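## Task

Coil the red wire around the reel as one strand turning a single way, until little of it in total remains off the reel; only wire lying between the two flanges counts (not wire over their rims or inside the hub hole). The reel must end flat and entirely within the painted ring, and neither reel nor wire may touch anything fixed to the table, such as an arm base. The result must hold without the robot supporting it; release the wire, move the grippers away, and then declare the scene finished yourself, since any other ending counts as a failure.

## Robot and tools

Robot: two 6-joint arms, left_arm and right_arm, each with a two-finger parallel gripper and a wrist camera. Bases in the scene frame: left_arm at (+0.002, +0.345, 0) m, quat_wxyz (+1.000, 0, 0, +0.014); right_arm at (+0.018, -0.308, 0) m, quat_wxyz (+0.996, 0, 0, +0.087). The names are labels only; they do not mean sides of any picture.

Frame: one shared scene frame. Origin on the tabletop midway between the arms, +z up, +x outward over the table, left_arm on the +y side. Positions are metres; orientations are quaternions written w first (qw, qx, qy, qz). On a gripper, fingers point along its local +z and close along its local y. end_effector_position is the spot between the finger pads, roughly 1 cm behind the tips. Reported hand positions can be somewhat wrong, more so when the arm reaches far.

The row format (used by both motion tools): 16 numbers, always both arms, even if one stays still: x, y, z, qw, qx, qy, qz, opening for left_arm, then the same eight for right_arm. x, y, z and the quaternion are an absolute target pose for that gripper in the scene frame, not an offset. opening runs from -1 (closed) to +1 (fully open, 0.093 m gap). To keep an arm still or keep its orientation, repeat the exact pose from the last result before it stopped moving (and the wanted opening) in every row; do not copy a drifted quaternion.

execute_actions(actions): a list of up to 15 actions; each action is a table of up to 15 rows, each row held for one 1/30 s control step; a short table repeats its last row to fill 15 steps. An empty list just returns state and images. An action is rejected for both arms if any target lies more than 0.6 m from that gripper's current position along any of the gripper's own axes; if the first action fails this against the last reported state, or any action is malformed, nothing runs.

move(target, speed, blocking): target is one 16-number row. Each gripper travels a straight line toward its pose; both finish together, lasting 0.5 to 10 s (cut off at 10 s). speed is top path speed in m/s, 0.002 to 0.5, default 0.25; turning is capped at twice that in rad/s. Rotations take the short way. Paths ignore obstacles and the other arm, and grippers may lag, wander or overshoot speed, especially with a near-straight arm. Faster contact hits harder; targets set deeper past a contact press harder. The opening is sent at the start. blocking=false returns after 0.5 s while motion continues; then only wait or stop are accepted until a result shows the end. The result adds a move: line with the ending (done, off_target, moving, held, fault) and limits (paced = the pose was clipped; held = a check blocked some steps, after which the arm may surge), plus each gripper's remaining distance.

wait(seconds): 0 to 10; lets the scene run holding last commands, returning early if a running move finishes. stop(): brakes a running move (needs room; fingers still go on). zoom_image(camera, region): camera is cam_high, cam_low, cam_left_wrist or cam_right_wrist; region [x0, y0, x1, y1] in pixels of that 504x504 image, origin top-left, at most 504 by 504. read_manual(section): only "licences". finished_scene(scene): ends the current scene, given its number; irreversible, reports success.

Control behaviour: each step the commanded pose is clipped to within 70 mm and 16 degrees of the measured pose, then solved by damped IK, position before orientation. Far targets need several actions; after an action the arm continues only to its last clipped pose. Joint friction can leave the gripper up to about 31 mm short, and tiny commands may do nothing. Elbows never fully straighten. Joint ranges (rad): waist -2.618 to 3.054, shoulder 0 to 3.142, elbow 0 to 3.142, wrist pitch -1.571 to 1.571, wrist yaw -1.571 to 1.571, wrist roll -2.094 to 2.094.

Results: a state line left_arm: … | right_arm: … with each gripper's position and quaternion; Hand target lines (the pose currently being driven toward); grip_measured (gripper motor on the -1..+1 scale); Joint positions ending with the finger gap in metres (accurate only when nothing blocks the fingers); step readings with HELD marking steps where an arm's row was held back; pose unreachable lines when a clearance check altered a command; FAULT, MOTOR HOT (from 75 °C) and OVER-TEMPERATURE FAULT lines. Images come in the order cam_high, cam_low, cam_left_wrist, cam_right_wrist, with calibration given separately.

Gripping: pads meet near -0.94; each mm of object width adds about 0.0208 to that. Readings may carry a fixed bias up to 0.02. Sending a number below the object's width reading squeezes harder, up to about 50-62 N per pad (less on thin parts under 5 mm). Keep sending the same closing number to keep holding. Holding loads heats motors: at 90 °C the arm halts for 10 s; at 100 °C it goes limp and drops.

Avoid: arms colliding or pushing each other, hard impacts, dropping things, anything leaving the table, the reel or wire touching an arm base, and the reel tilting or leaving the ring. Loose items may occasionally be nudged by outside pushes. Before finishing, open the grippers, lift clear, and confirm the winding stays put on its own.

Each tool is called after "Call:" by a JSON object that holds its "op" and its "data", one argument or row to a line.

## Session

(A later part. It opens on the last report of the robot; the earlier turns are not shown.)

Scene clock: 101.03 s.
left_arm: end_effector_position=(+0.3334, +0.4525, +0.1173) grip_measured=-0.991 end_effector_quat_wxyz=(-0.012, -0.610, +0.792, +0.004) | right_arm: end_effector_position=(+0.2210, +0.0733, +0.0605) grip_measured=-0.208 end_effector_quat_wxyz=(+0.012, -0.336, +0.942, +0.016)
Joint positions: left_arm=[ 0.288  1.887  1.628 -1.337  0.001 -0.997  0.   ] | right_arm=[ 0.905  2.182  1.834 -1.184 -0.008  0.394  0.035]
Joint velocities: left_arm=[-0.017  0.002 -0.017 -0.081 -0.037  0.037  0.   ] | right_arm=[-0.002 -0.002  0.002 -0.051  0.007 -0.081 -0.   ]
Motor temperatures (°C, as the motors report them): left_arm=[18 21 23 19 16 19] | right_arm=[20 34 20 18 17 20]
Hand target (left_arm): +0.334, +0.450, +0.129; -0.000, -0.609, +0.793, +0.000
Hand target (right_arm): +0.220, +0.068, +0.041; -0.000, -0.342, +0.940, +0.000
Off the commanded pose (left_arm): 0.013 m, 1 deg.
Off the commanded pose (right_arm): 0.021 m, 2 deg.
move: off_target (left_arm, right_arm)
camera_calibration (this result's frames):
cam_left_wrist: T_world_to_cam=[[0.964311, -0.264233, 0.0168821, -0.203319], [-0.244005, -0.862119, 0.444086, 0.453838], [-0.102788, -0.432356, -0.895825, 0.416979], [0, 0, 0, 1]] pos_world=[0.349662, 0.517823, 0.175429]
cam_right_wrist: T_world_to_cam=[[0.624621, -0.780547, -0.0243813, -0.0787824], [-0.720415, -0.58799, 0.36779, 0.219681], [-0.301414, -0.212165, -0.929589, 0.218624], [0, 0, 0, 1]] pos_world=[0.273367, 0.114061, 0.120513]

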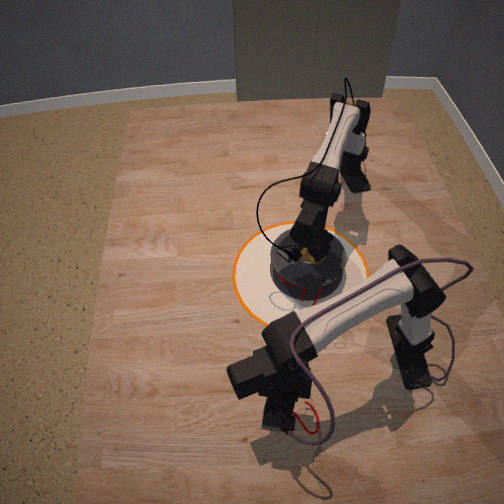

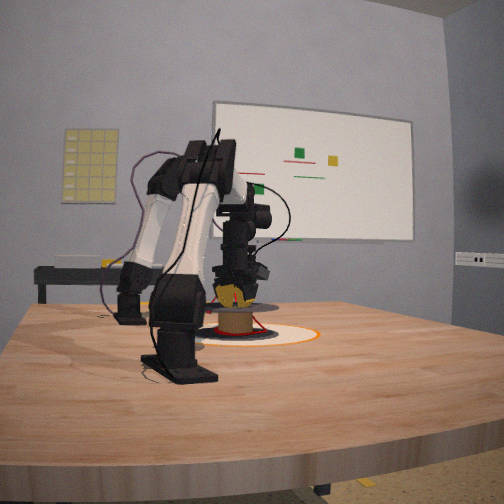

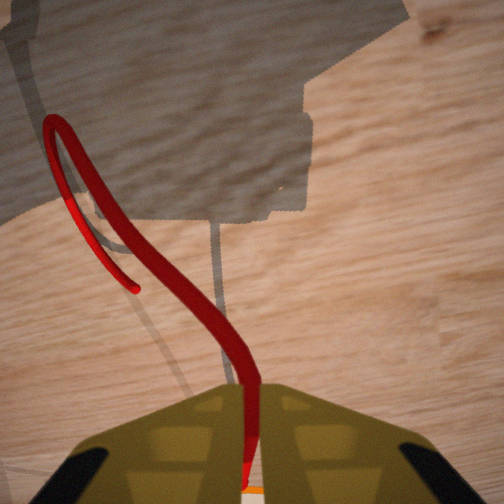

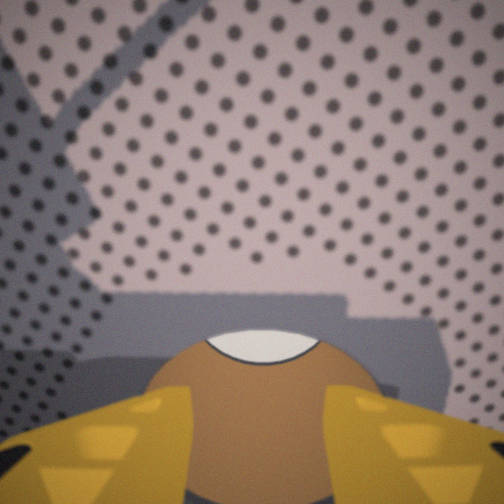

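Call:
{"op": "move", "data": {
  "target": [0.318,0.415,0.125,0,-0.609,0.793,0,-1, 0.221,0.069,0.040,0.0,-0.643,0.766,0.0,-0.2],
  "speed": 0.15
}}

Call:
{"op": "zoom_image", "data": {
  "camera": "cam_high",
  "region": [240, 240, 360, 360]
}}

Call:
{"op": "zoom_image", "data": {
  "camera": "cam_low",
  "region": [195, 280, 295, 350]
}}

Scene clock: 104.47 s.
left_arm: end_effector_position=(+0.3159, +0.4175, +0.1206) grip_measured=-0.991 end_effector_quat_wxyz=(-0.014, -0.610, +0.793, +0.006) | right_arm: end_effector_position=(+0.2214, +0.0747, +0.0606) grip_measured=-0.208 end_effector_quat_wxyz=(+0.019, -0.634, +0.773, +0.014)
Joint positions: left_arm=[ 0.201  1.79   1.517 -1.329  0.001 -1.082  0.   ] | right_arm=[ 0.905  2.182  1.834 -1.178 -0.011 -0.295  0.035]
Joint velocities: left_arm=[-0.012 -0.017 -0.012 -0.007 -0.007 -0.037  0.   ] | right_arm=[-0.027 -0.007  0.002  0.022 -0.022  0.037 -0.   ]
Motor temperatures (°C, as the motors report them): left_arm=[18 22 23 19 16 19] | right_arm=[20 34 20 18 17 20]
Hand target (left_arm): +0.317, +0.415, +0.125; -0.000, -0.609, +0.793, +0.000
Hand target (right_arm): +0.220, +0.068, +0.041; -0.001, -0.643, +0.766, +0.000
Off the commanded pose (left_arm): 0.005 m, 2 deg.
Off the commanded pose (right_arm): 0.021 m, 3 deg.
move: off_target (right_arm)
camera_calibration (this result's frames):
cam_left_wrist: T_world_to_cam=[[0.964186, -0.265011, 0.0106829, -0.194678], [-0.241927, -0.862265, 0.444939, 0.417215], [-0.108702, -0.431589, -0.895497, 0.404584], [0, 0, 0, 1]] pos_world=[0.332621, 0.482772, 0.178748]
cam_right_wrist: T_world_to_cam=[[0.978742, -0.205092, 0.00142277, -0.200845], [-0.19219, -0.914706, 0.355493, 0.128948], [-0.0716074, -0.34821, -0.934678, 0.178682], [0, 0, 0, 1]] pos_world=[0.234153, 0.138977, 0.121456]

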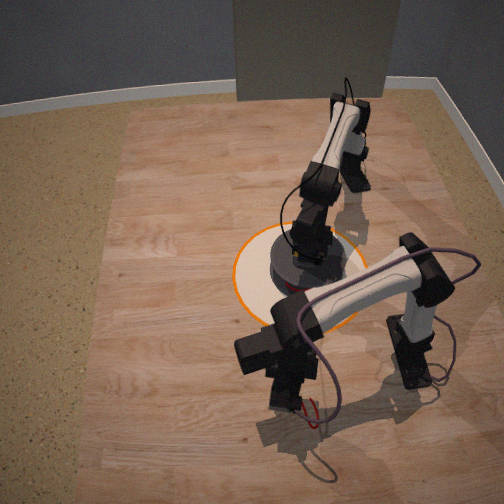

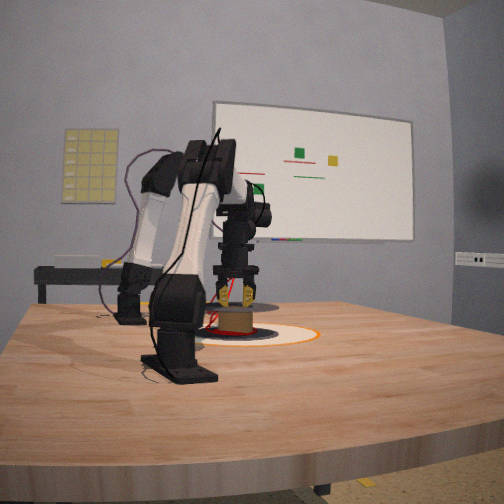

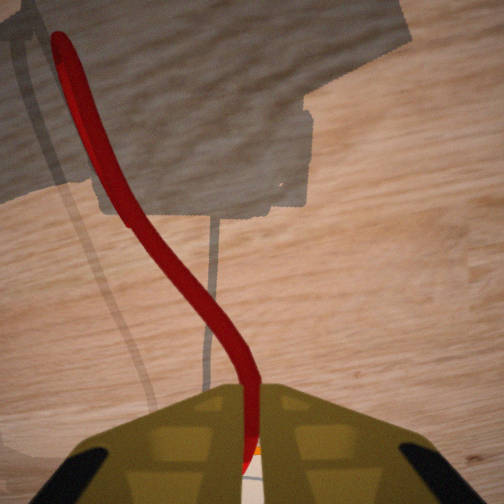

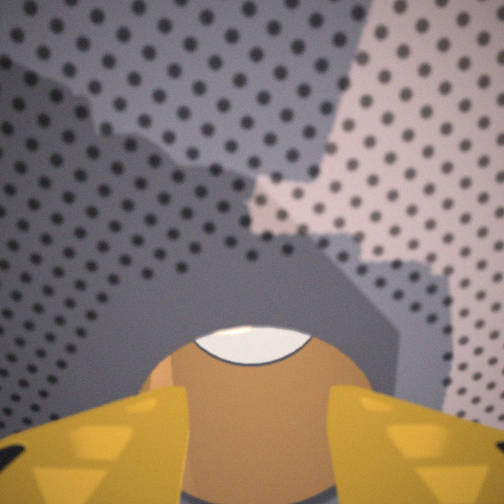

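Region (240, 240, 360, 360) of cam_high's 504x504 image, scaled by 4.200, with more detail than that image has.

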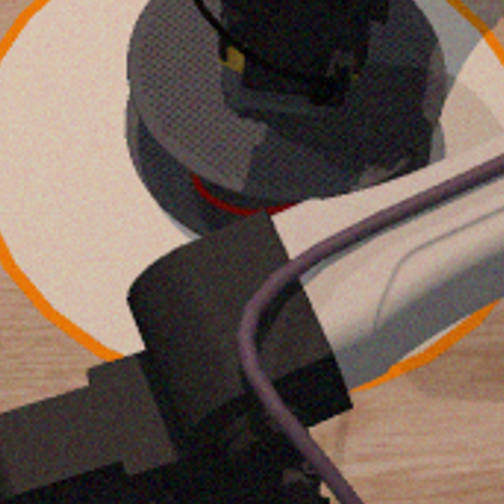

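Region (195, 280, 295, 350) of cam_low's 504x504 image, scaled by 5.040, with more detail than that image has; it fills the top 353 rows of this view, and the rest is white.

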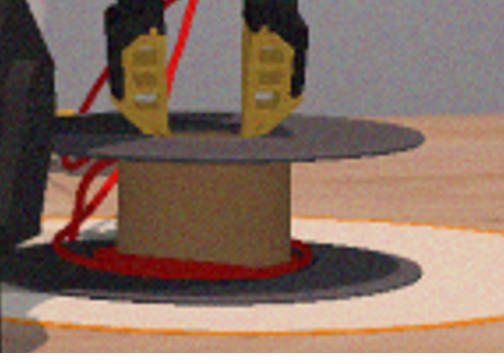

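Call:
{"op": "move", "data": {
  "target": [0.30,0.39,0.09,0.242,0.664,-0.664,0.242,-1, 0.221,0.069,0.040,0.0,-0.643,0.766,0.0,-0.2],
  "speed": 0.15
}}

Call:
{"op": "zoom_image", "data": {
  "camera": "cam_low",
  "region": [195, 280, 295, 350]
}}

Scene clock: 108.73 s.
left_arm: end_effector_position=(+0.3068, +0.3934, +0.0961) grip_measured=-0.991 end_effector_quat_wxyz=(+0.218, +0.663, -0.674, +0.241) | right_arm: end_effector_position=(+0.2216, +0.0751, +0.0619) grip_measured=-0.208 end_effector_quat_wxyz=(+0.021, -0.638, +0.770, +0.014)
Joint positions: left_arm=[ 0.442  1.937  1.454 -1.401  0.594 -0.988  0.   ] | right_arm=[ 0.905  2.178  1.834 -1.177 -0.011 -0.304  0.035]
Joint velocities: left_arm=[-0.007 -0.002 -0.002 -0.007 -0.007  0.051  0.   ] | right_arm=[-0.002  0.012  0.002 -0.037  0.037 -0.022  0.   ]
Motor temperatures (°C, as the motors report them): left_arm=[18 23 23 19 16 19] | right_arm=[20 34 20 18 17 20]
Hand target (left_arm): +0.301, +0.390, +0.092; +0.241, +0.666, -0.663, +0.242
Hand target (right_arm): +0.220, +0.068, +0.041; -0.000, -0.643, +0.766, +0.000
Off the commanded pose (left_arm): 0.010 m, 3 deg.
Off the commanded pose (right_arm): 0.023 m, 3 deg.
move: off_target (left_arm, right_arm)
camera_calibration (this result's frames):
cam_left_wrist: T_world_to_cam=[[0.997413, 0.0113517, 0.0709869, -0.31669], [-0.0584546, -0.446722, 0.892761, 0.142303], [0.0418458, -0.894601, -0.444902, 0.463902], [0, 0, 0, 1]] pos_world=[0.304777, 0.482172, 0.10183]
cam_right_wrist: T_world_to_cam=[[0.980496, -0.196515, 0.003046, -0.202103], [-0.185007, -0.917626, 0.351759, 0.127745], [-0.0663307, -0.345461, -0.936086, 0.178734], [0, 0, 0, 1]] pos_world=[0.233651, 0.139252, 0.122991]

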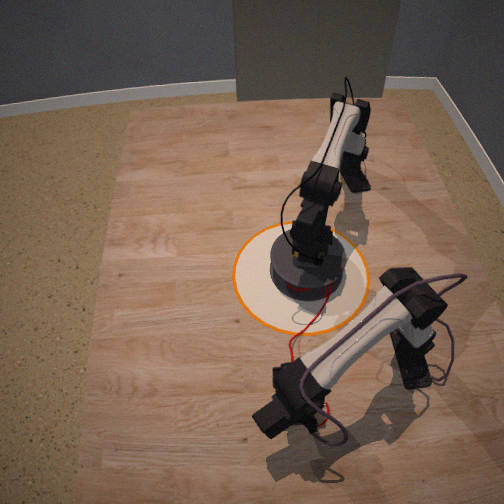

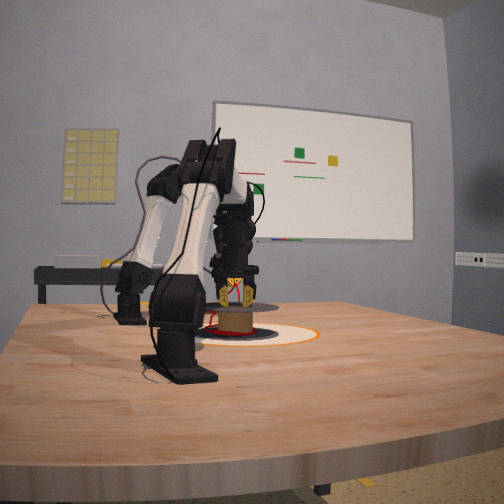

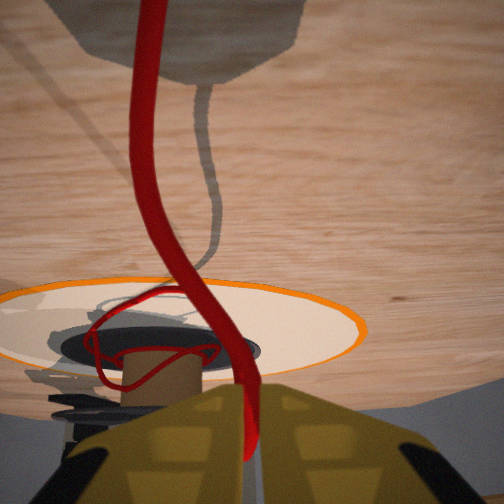

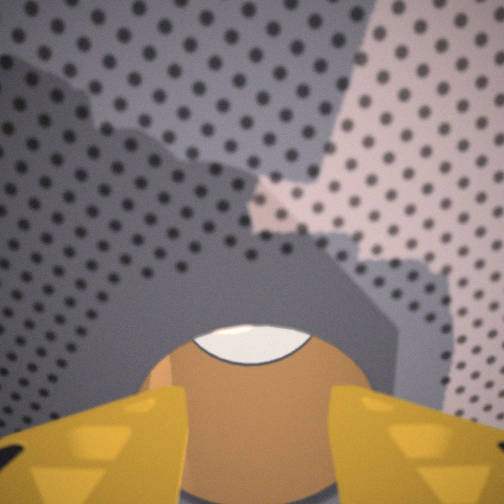

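Region (195, 280, 295, 350) of cam_low's 504x504 image, scaled by 5.040, with more detail than that image has; it fills the top 353 rows of this view, and the rest is white.

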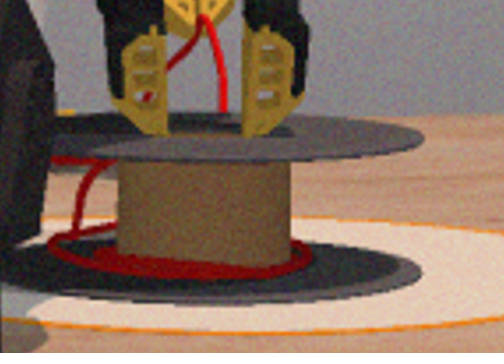

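Call:
{"op": "zoom_image", "data": {
  "camera": "cam_left_wrist",
  "region": [40, 270, 280, 420]
}}

Call:
{"op": "zoom_image", "data": {
  "camera": "cam_high",
  "region": [250, 240, 370, 360]
}}

Region (40, 270, 280, 420) of cam_left_wrist's 504x504 image, scaled by 2.100, with more detail than that image has; it fills the top 315 rows of this view, and the rest is white.

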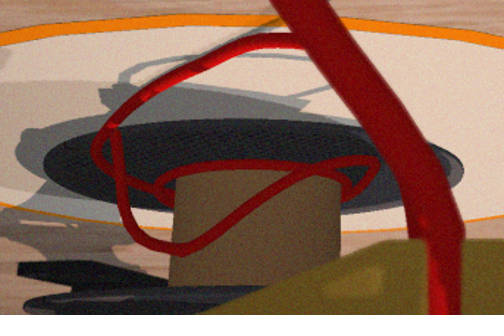

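Region (250, 240, 370, 360) of cam_high's 504x504 image, scaled by 4.200, with more detail than that image has.

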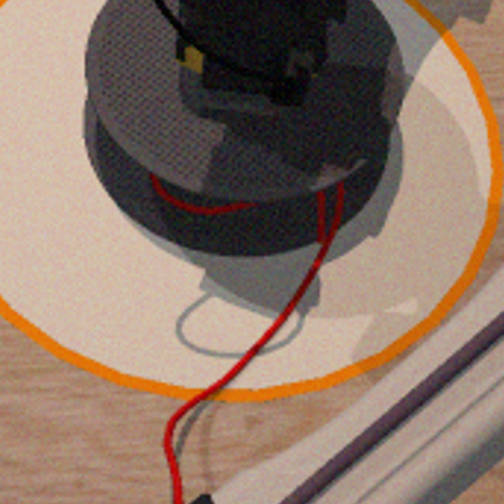

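Call:
{"op": "move", "data": {
  "target": [0.225,0.435,0.14,0.242,0.664,-0.664,0.242,-1, 0.221,0.069,0.040,0.0,-0.643,0.766,0.0,-0.2],
  "speed": 0.1
}}

Call:
{"op": "zoom_image", "data": {
  "camera": "cam_left_wrist",
  "region": [100, 200, 400, 420]
}}

Call:
{"op": "zoom_image", "data": {
  "camera": "cam_high",
  "region": [250, 240, 370, 360]
}}

Scene clock: 113.63 s.
left_arm: end_effector_position=(+0.2340, +0.4376, +0.1363) grip_measured=-0.991 end_effector_quat_wxyz=(+0.177, +0.685, -0.660, +0.251) | right_arm: end_effector_position=(+0.2216, +0.0751, +0.0619) grip_measured=-0.208 end_effector_quat_wxyz=(+0.021, -0.638, +0.770, +0.014)
Joint positions: left_arm=[ 0.7    1.726  1.358 -1.557  0.527 -0.784  0.   ] | right_arm=[ 0.905  2.178  1.834 -1.177 -0.011 -0.304  0.035]
Joint velocities: left_arm=[-0.012  0.007 -0.022 -0.051  0.037 -0.022  0.   ] | right_arm=[-0.007  0.012  0.002  0.037 -0.007 -0.007  0.001]
Motor temperatures (°C, as the motors report them): left_arm=[18 23 23 19 16 19] | right_arm=[20 33 20 18 17 20]
Hand target (left_arm): +0.227, +0.435, +0.138; +0.179, +0.685, -0.661, +0.246
Hand target (right_arm): +0.220, +0.068, +0.041; -0.000, -0.643, +0.766, +0.000
Off the commanded pose (left_arm): 0.010 m, 8 deg.
Off the commanded pose (right_arm): 0.023 m, 3 deg.
joint sent to its limit (left arm) — the command would take joint 4 (wrist pitch) past its lower limit, so that joint was sent only as far as its limit.
move: off_target (left_arm, right_arm)
camera_calibration (this result's frames):
cam_left_wrist: T_world_to_cam=[[0.988942, 0.0798573, 0.12497, -0.282768], [-0.0702203, -0.490072, 0.868849, 0.146878], [0.130628, -0.868016, -0.479045, 0.496628], [0, 0, 0, 1]] pos_world=[0.225081, 0.525643, 0.14563]
cam_right_wrist: T_world_to_cam=[[0.980496, -0.196515, 0.003046, -0.202103], [-0.185007, -0.917626, 0.351759, 0.127745], [-0.0663307, -0.345461, -0.936086, 0.178734], [0, 0, 0, 1]] pos_world=[0.233651, 0.139252, 0.122991]

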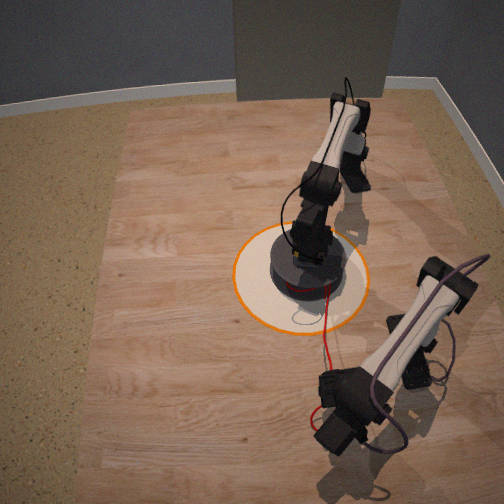

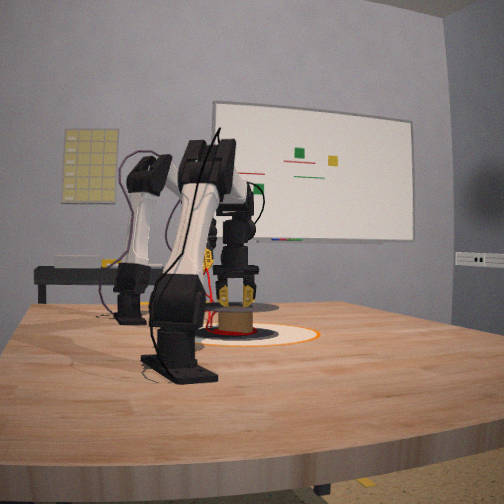

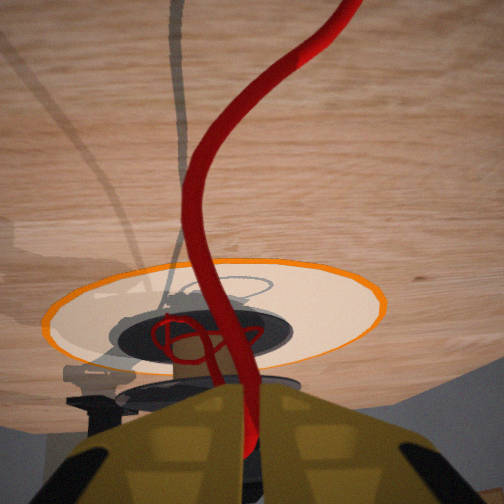

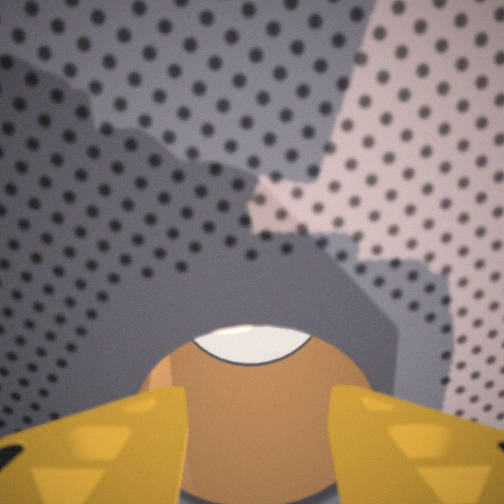

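Region (100, 200, 400, 420) of cam_left_wrist's 504x504 image, scaled by 1.680, with more detail than that image has; it fills the top 370 rows of this view, and the rest is white.

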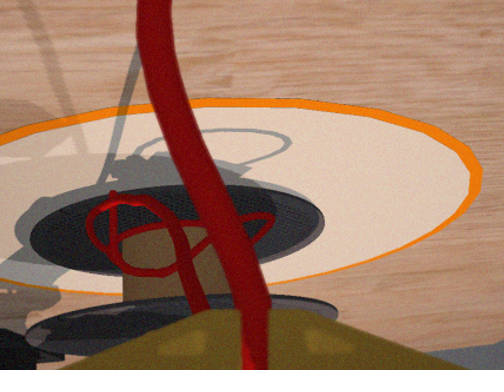

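Region (250, 240, 370, 360) of cam_high's 504x504 image, scaled by 4.200, with more detail than that image has.

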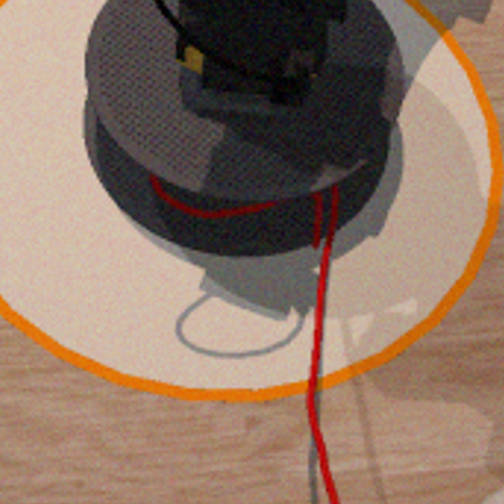

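Call:
{"op": "move", "data": {
  "target": [0.19,0.46,0.15,0.2,0.68,-0.66,0.245,-1, 0.221,0.069,0.040,0.0,-0.643,0.766,0.0,-0.2],
  "speed": 0.06
}}

Call:
{"op": "zoom_image", "data": {
  "camera": "cam_left_wrist",
  "region": [100, 200, 400, 420]
}}

Call:
{"op": "zoom_image", "data": {
  "camera": "cam_high",
  "region": [250, 240, 370, 360]
}}

Scene clock: 115.47 s.
left_arm: end_effector_position=(+0.1979, +0.4624, +0.1470) grip_measured=-0.991 end_effector_quat_wxyz=(+0.120, +0.705, -0.656, +0.244) | right_arm: end_effector_position=(+0.2216, +0.0751, +0.0619) grip_measured=-0.208 end_effector_quat_wxyz=(+0.021, -0.638, +0.770, +0.014)
Joint positions: left_arm=[ 0.856  1.603  1.299 -1.562  0.472 -0.688  0.   ] | right_arm=[ 0.905  2.178  1.834 -1.177 -0.011 -0.304  0.035]
Joint velocities: left_arm=[-0.007 -0.007  0.002  0.007 -0.007  0.007  0.   ] | right_arm=[-0.017  0.002  0.012  0.022 -0.051  0.022 -0.001]
Motor temperatures (°C, as the motors report them): left_arm=[18 23 23 19 16 19] | right_arm=[20 33 20 18 17 20]
Hand target (left_arm): +0.191, +0.460, +0.148; +0.119, +0.705, -0.657, +0.238
Hand target (right_arm): +0.220, +0.068, +0.041; -0.000, -0.643, +0.766, +0.000
Off the commanded pose (left_arm): 0.009 m, 10 deg.
Off the commanded pose (right_arm): 0.023 m, 3 deg.
joint sent to its limit (left arm) — the command would take joint 4 (wrist pitch) past its lower limit, so that joint was sent only as far as its limit.
move: off_target (left_arm, right_arm)
camera_calibration (this result's frames):
cam_left_wrist: T_world_to_cam=[[0.974624, 0.122128, 0.187598, -0.276345], [-0.0850668, -0.573116, 0.815047, 0.196477], [0.207055, -0.810322, -0.548184, 0.496272], [0, 0, 0, 1]] pos_world=[0.18329, 0.548494, 0.163752]
cam_right_wrist: T_world_to_cam=[[0.980496, -0.196515, 0.003046, -0.202103], [-0.185007, -0.917626, 0.351759, 0.127745], [-0.0663307, -0.345461, -0.936086, 0.178734], [0, 0, 0, 1]] pos_world=[0.233651, 0.139252, 0.122991]

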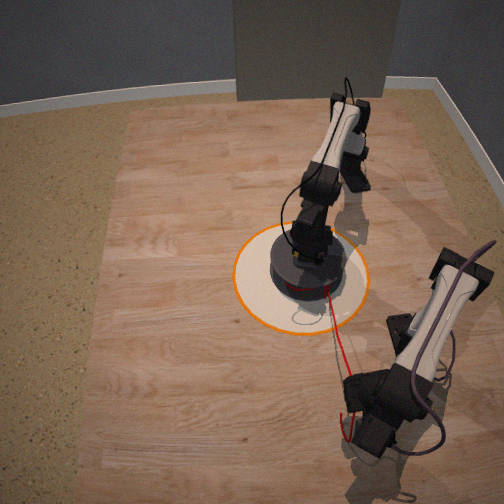

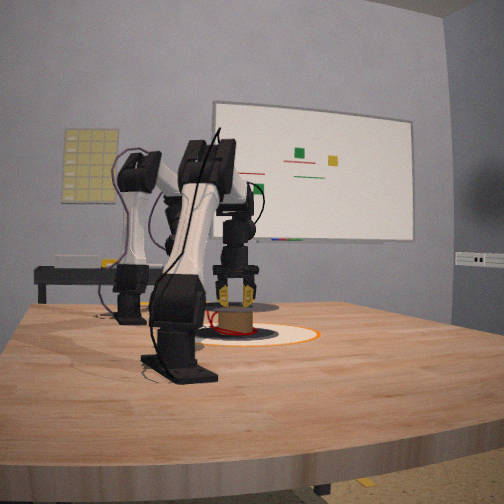

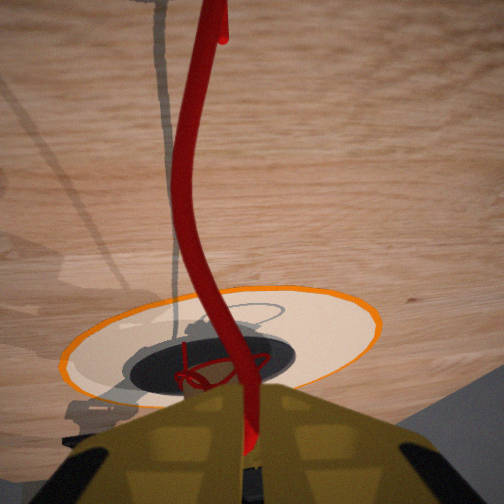

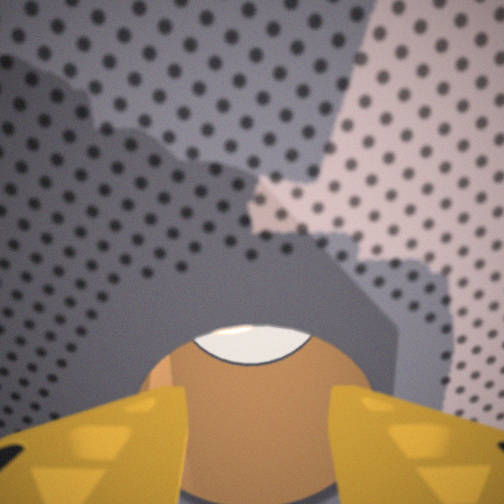

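Region (100, 200, 400, 420) of cam_left_wrist's 504x504 image, scaled by 1.680, with more detail than that image has; it fills the top 370 rows of this view, and the rest is white.

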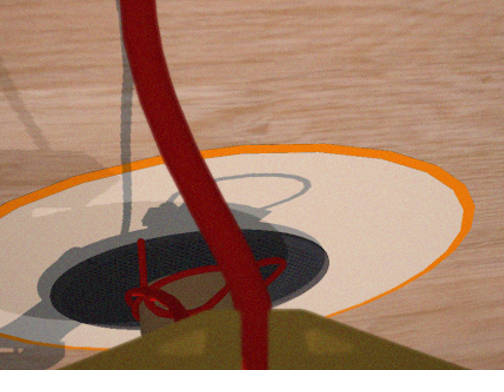

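Region (250, 240, 370, 360) of cam_high's 504x504 image, scaled by 4.200, with more detail than that image has.

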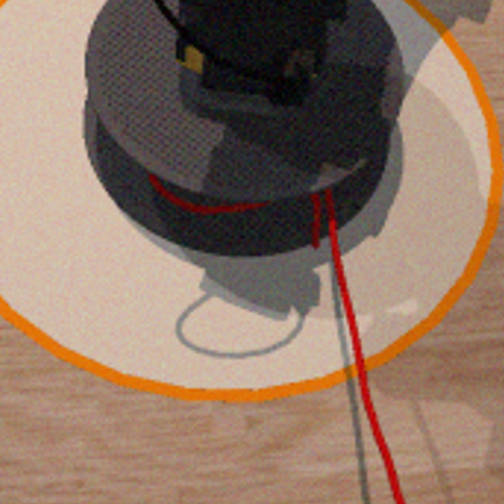

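Call:
{"op": "move", "data": {
  "target": [0.195,0.405,0.125,0.2,0.68,-0.66,0.245,-1, 0.221,0.069,0.040,0.0,-0.985,0.174,0.0,-0.2],
  "speed": 0.2
}}

Call:
{"op": "zoom_image", "data": {
  "camera": "cam_left_wrist",
  "region": [100, 200, 400, 420]
}}

Call:
{"op": "zoom_image", "data": {
  "camera": "cam_high",
  "region": [250, 240, 370, 360]
}}

Call:
{"op": "zoom_image", "data": {
  "camera": "cam_low",
  "region": [195, 280, 295, 350]
}}

Scene clock: 122.97 s.
left_arm: end_effector_position=(+0.1922, +0.4084, +0.1248) grip_measured=-0.991 end_effector_quat_wxyz=(+0.208, +0.682, -0.659, +0.240) | right_arm: end_effector_position=(+0.2203, +0.0760, +0.0619) grip_measured=-0.204 end_effector_quat_wxyz=(-0.027, +0.982, -0.186, -0.002)
Joint positions: left_arm=[ 0.711  1.603  1.16  -1.557  0.5   -0.757  0.   ] | right_arm=[ 0.905  2.178  1.834 -1.176 -0.019 -1.687  0.035]
Joint velocities: left_arm=[ 0.007  0.002  0.027 -0.037 -0.066 -0.037  0.   ] | right_arm=[ 0.002 -0.022  0.002 -0.022 -0.051 -0.051 -0.001]
Motor temperatures (°C, as the motors report them): left_arm=[18 24 22 19 16 19] | right_arm=[20 33 20 18 17 20]
Hand target (left_arm): +0.194, +0.405, +0.125; +0.201, +0.681, -0.660, +0.245
Hand target (right_arm): +0.220, +0.068, +0.041; +0.000, +0.985, -0.174, -0.001
Off the commanded pose (left_arm): 0.004 m, 1 deg.
Off the commanded pose (right_arm): 0.023 m, 3 deg.
move: off_target (right_arm)
camera_calibration (this result's frames):
cam_left_wrist: T_world_to_cam=[[0.995893, 0.0610645, 0.0668389, -0.224112], [-0.0310482, -0.463138, 0.885742, 0.118982], [0.085043, -0.88418, -0.45934, 0.484082], [0, 0, 0, 1]] pos_world=[0.185718, 0.496806, 0.13195]
cam_right_wrist: T_world_to_cam=[[0.375483, 0.925434, 0.0508335, -0.155643], [0.847541, -0.365041, 0.385252, -0.143286], [0.375081, -0.101572, -0.92141, 0.0622738], [0, 0, 0, 1]] pos_world=[0.156524, 0.0980571, 0.120493]

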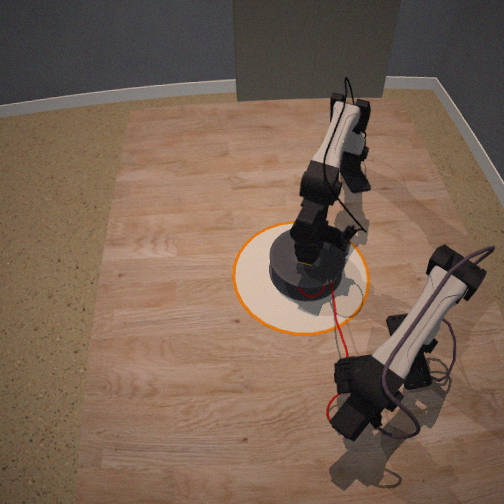

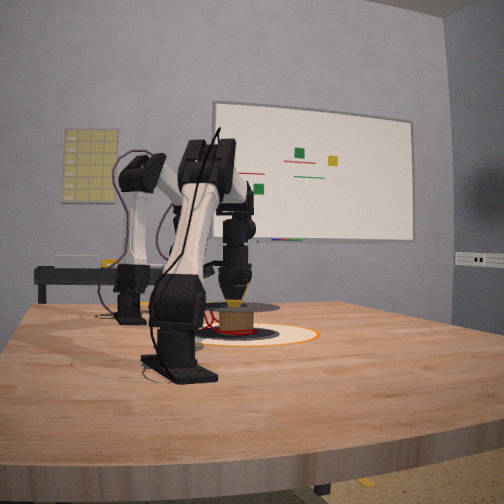

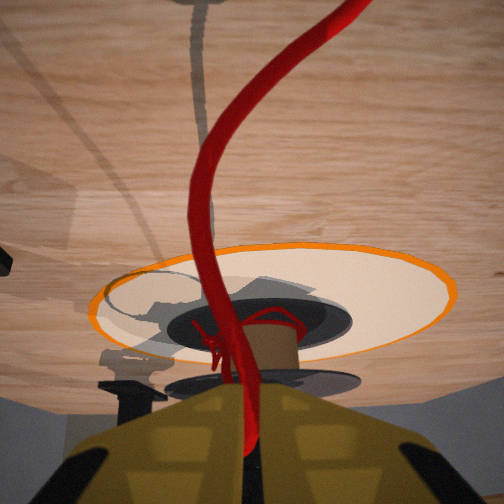

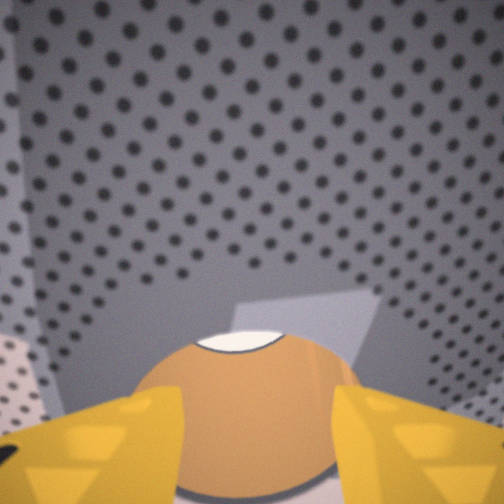

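Region (100, 200, 400, 420) of cam_left_wrist's 504x504 image, scaled by 1.680, with more detail than that image has; it fills the top 370 rows of this view, and the rest is white.

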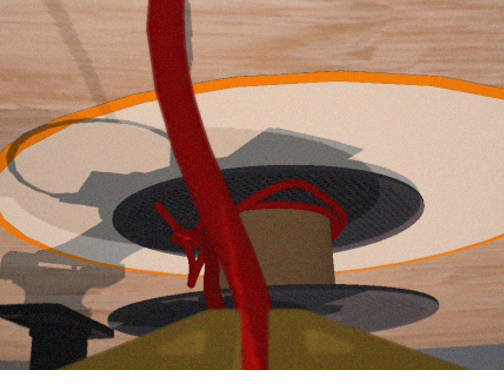

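Region (250, 240, 370, 360) of cam_high's 504x504 image, scaled by 4.200, with more detail than that image has.

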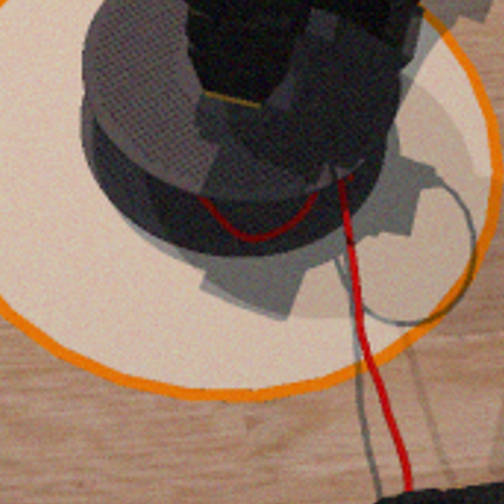

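Region (195, 280, 295, 350) of cam_low's 504x504 image, scaled by 5.040, with more detail than that image has; it fills the top 353 rows of this view, and the rest is white.

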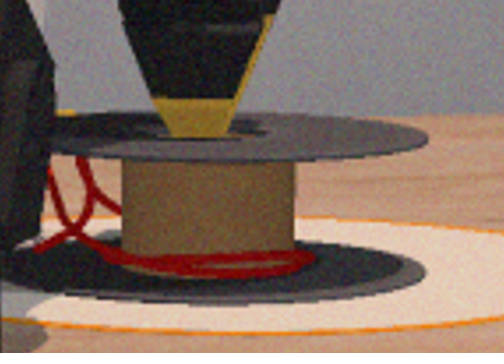

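Call:
{"op": "execute_actions", "data": {
  "actions": []
}}

Scene clock: 124.90 s.
left_arm: end_effector_position=(+0.1923, +0.4084, +0.1248) grip_measured=-0.991 end_effector_quat_wxyz=(+0.208, +0.682, -0.658, +0.240) | right_arm: end_effector_position=(+0.2203, +0.0760, +0.0619) grip_measured=-0.204 end_effector_quat_wxyz=(-0.027, +0.982, -0.185, -0.002)
Joint positions: left_arm=[ 0.711  1.603  1.16  -1.557  0.5   -0.757  0.   ] | right_arm=[ 0.905  2.178  1.834 -1.176 -0.019 -1.69   0.035]
Joint velocities: left_arm=[ 0.002  0.017  0.012 -0.007  0.051 -0.007  0.   ] | right_arm=[-0.007 -0.017 -0.022 -0.037 -0.066  0.007 -0.001]
Motor temperatures (°C, as the motors report them): left_arm=[18 24 22 19 16 19] | right_arm=[20 33 20 18 17 20]
Hand target (left_arm): +0.194, +0.405, +0.125; +0.201, +0.681, -0.660, +0.245
Hand target (right_arm): +0.220, +0.068, +0.041; +0.000, +0.985, -0.174, -0.001
Off the commanded pose (left_arm): 0.004 m, 1 deg.
Off the commanded pose (right_arm): 0.023 m, 3 deg.
camera_calibration (this result's frames):
cam_left_wrist: T_world_to_cam=[[0.995868, 0.0612396, 0.0670558, -0.224253], [-0.0311816, -0.462916, 0.885854, 0.118864], [0.0852905, -0.884284, -0.459094, 0.484026], [0, 0, 0, 1]] pos_world=[0.18575, 0.496774, 0.131954]
cam_right_wrist: T_world_to_cam=[[0.373361, 0.926291, 0.0508651, -0.155242], [0.848326, -0.363097, 0.385361, -0.143613], [0.375425, -0.100729, -0.921363, 0.062131], [0, 0, 0, 1]] pos_world=[0.156467, 0.0979121, 0.120485]

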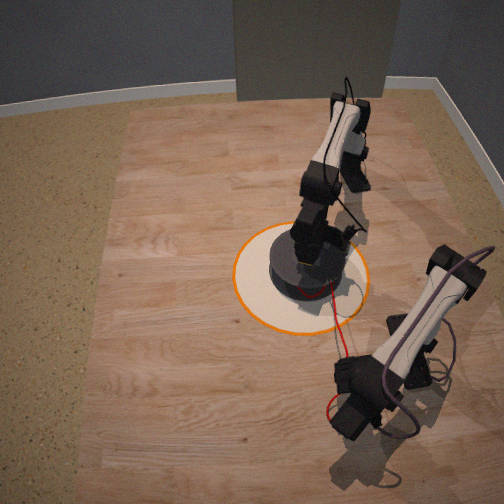

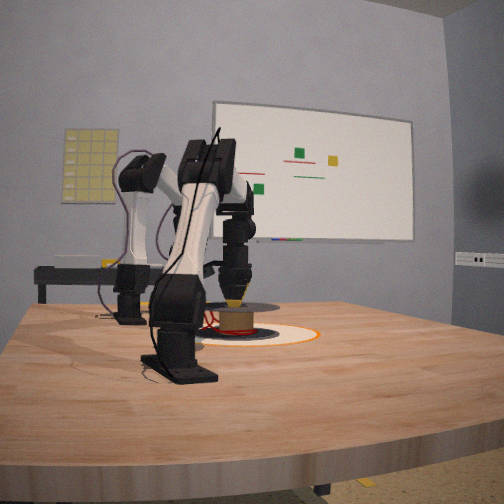

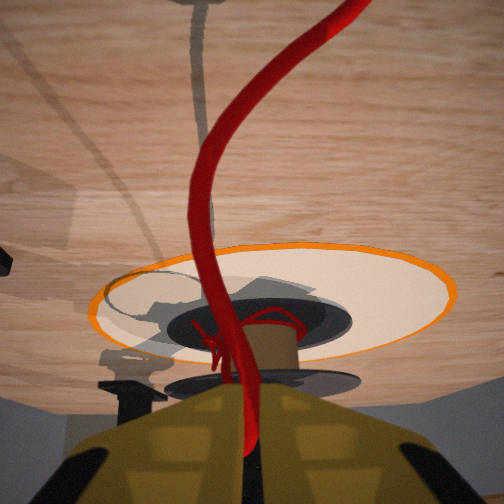

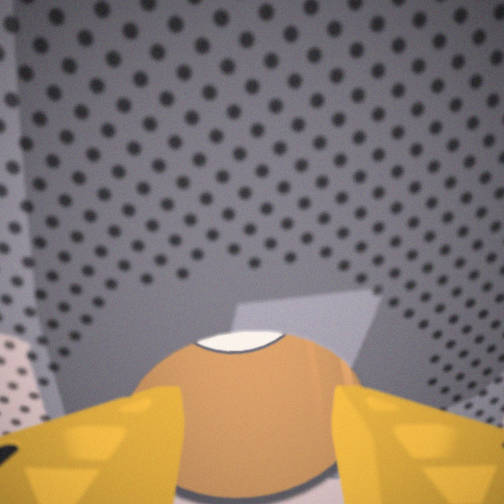

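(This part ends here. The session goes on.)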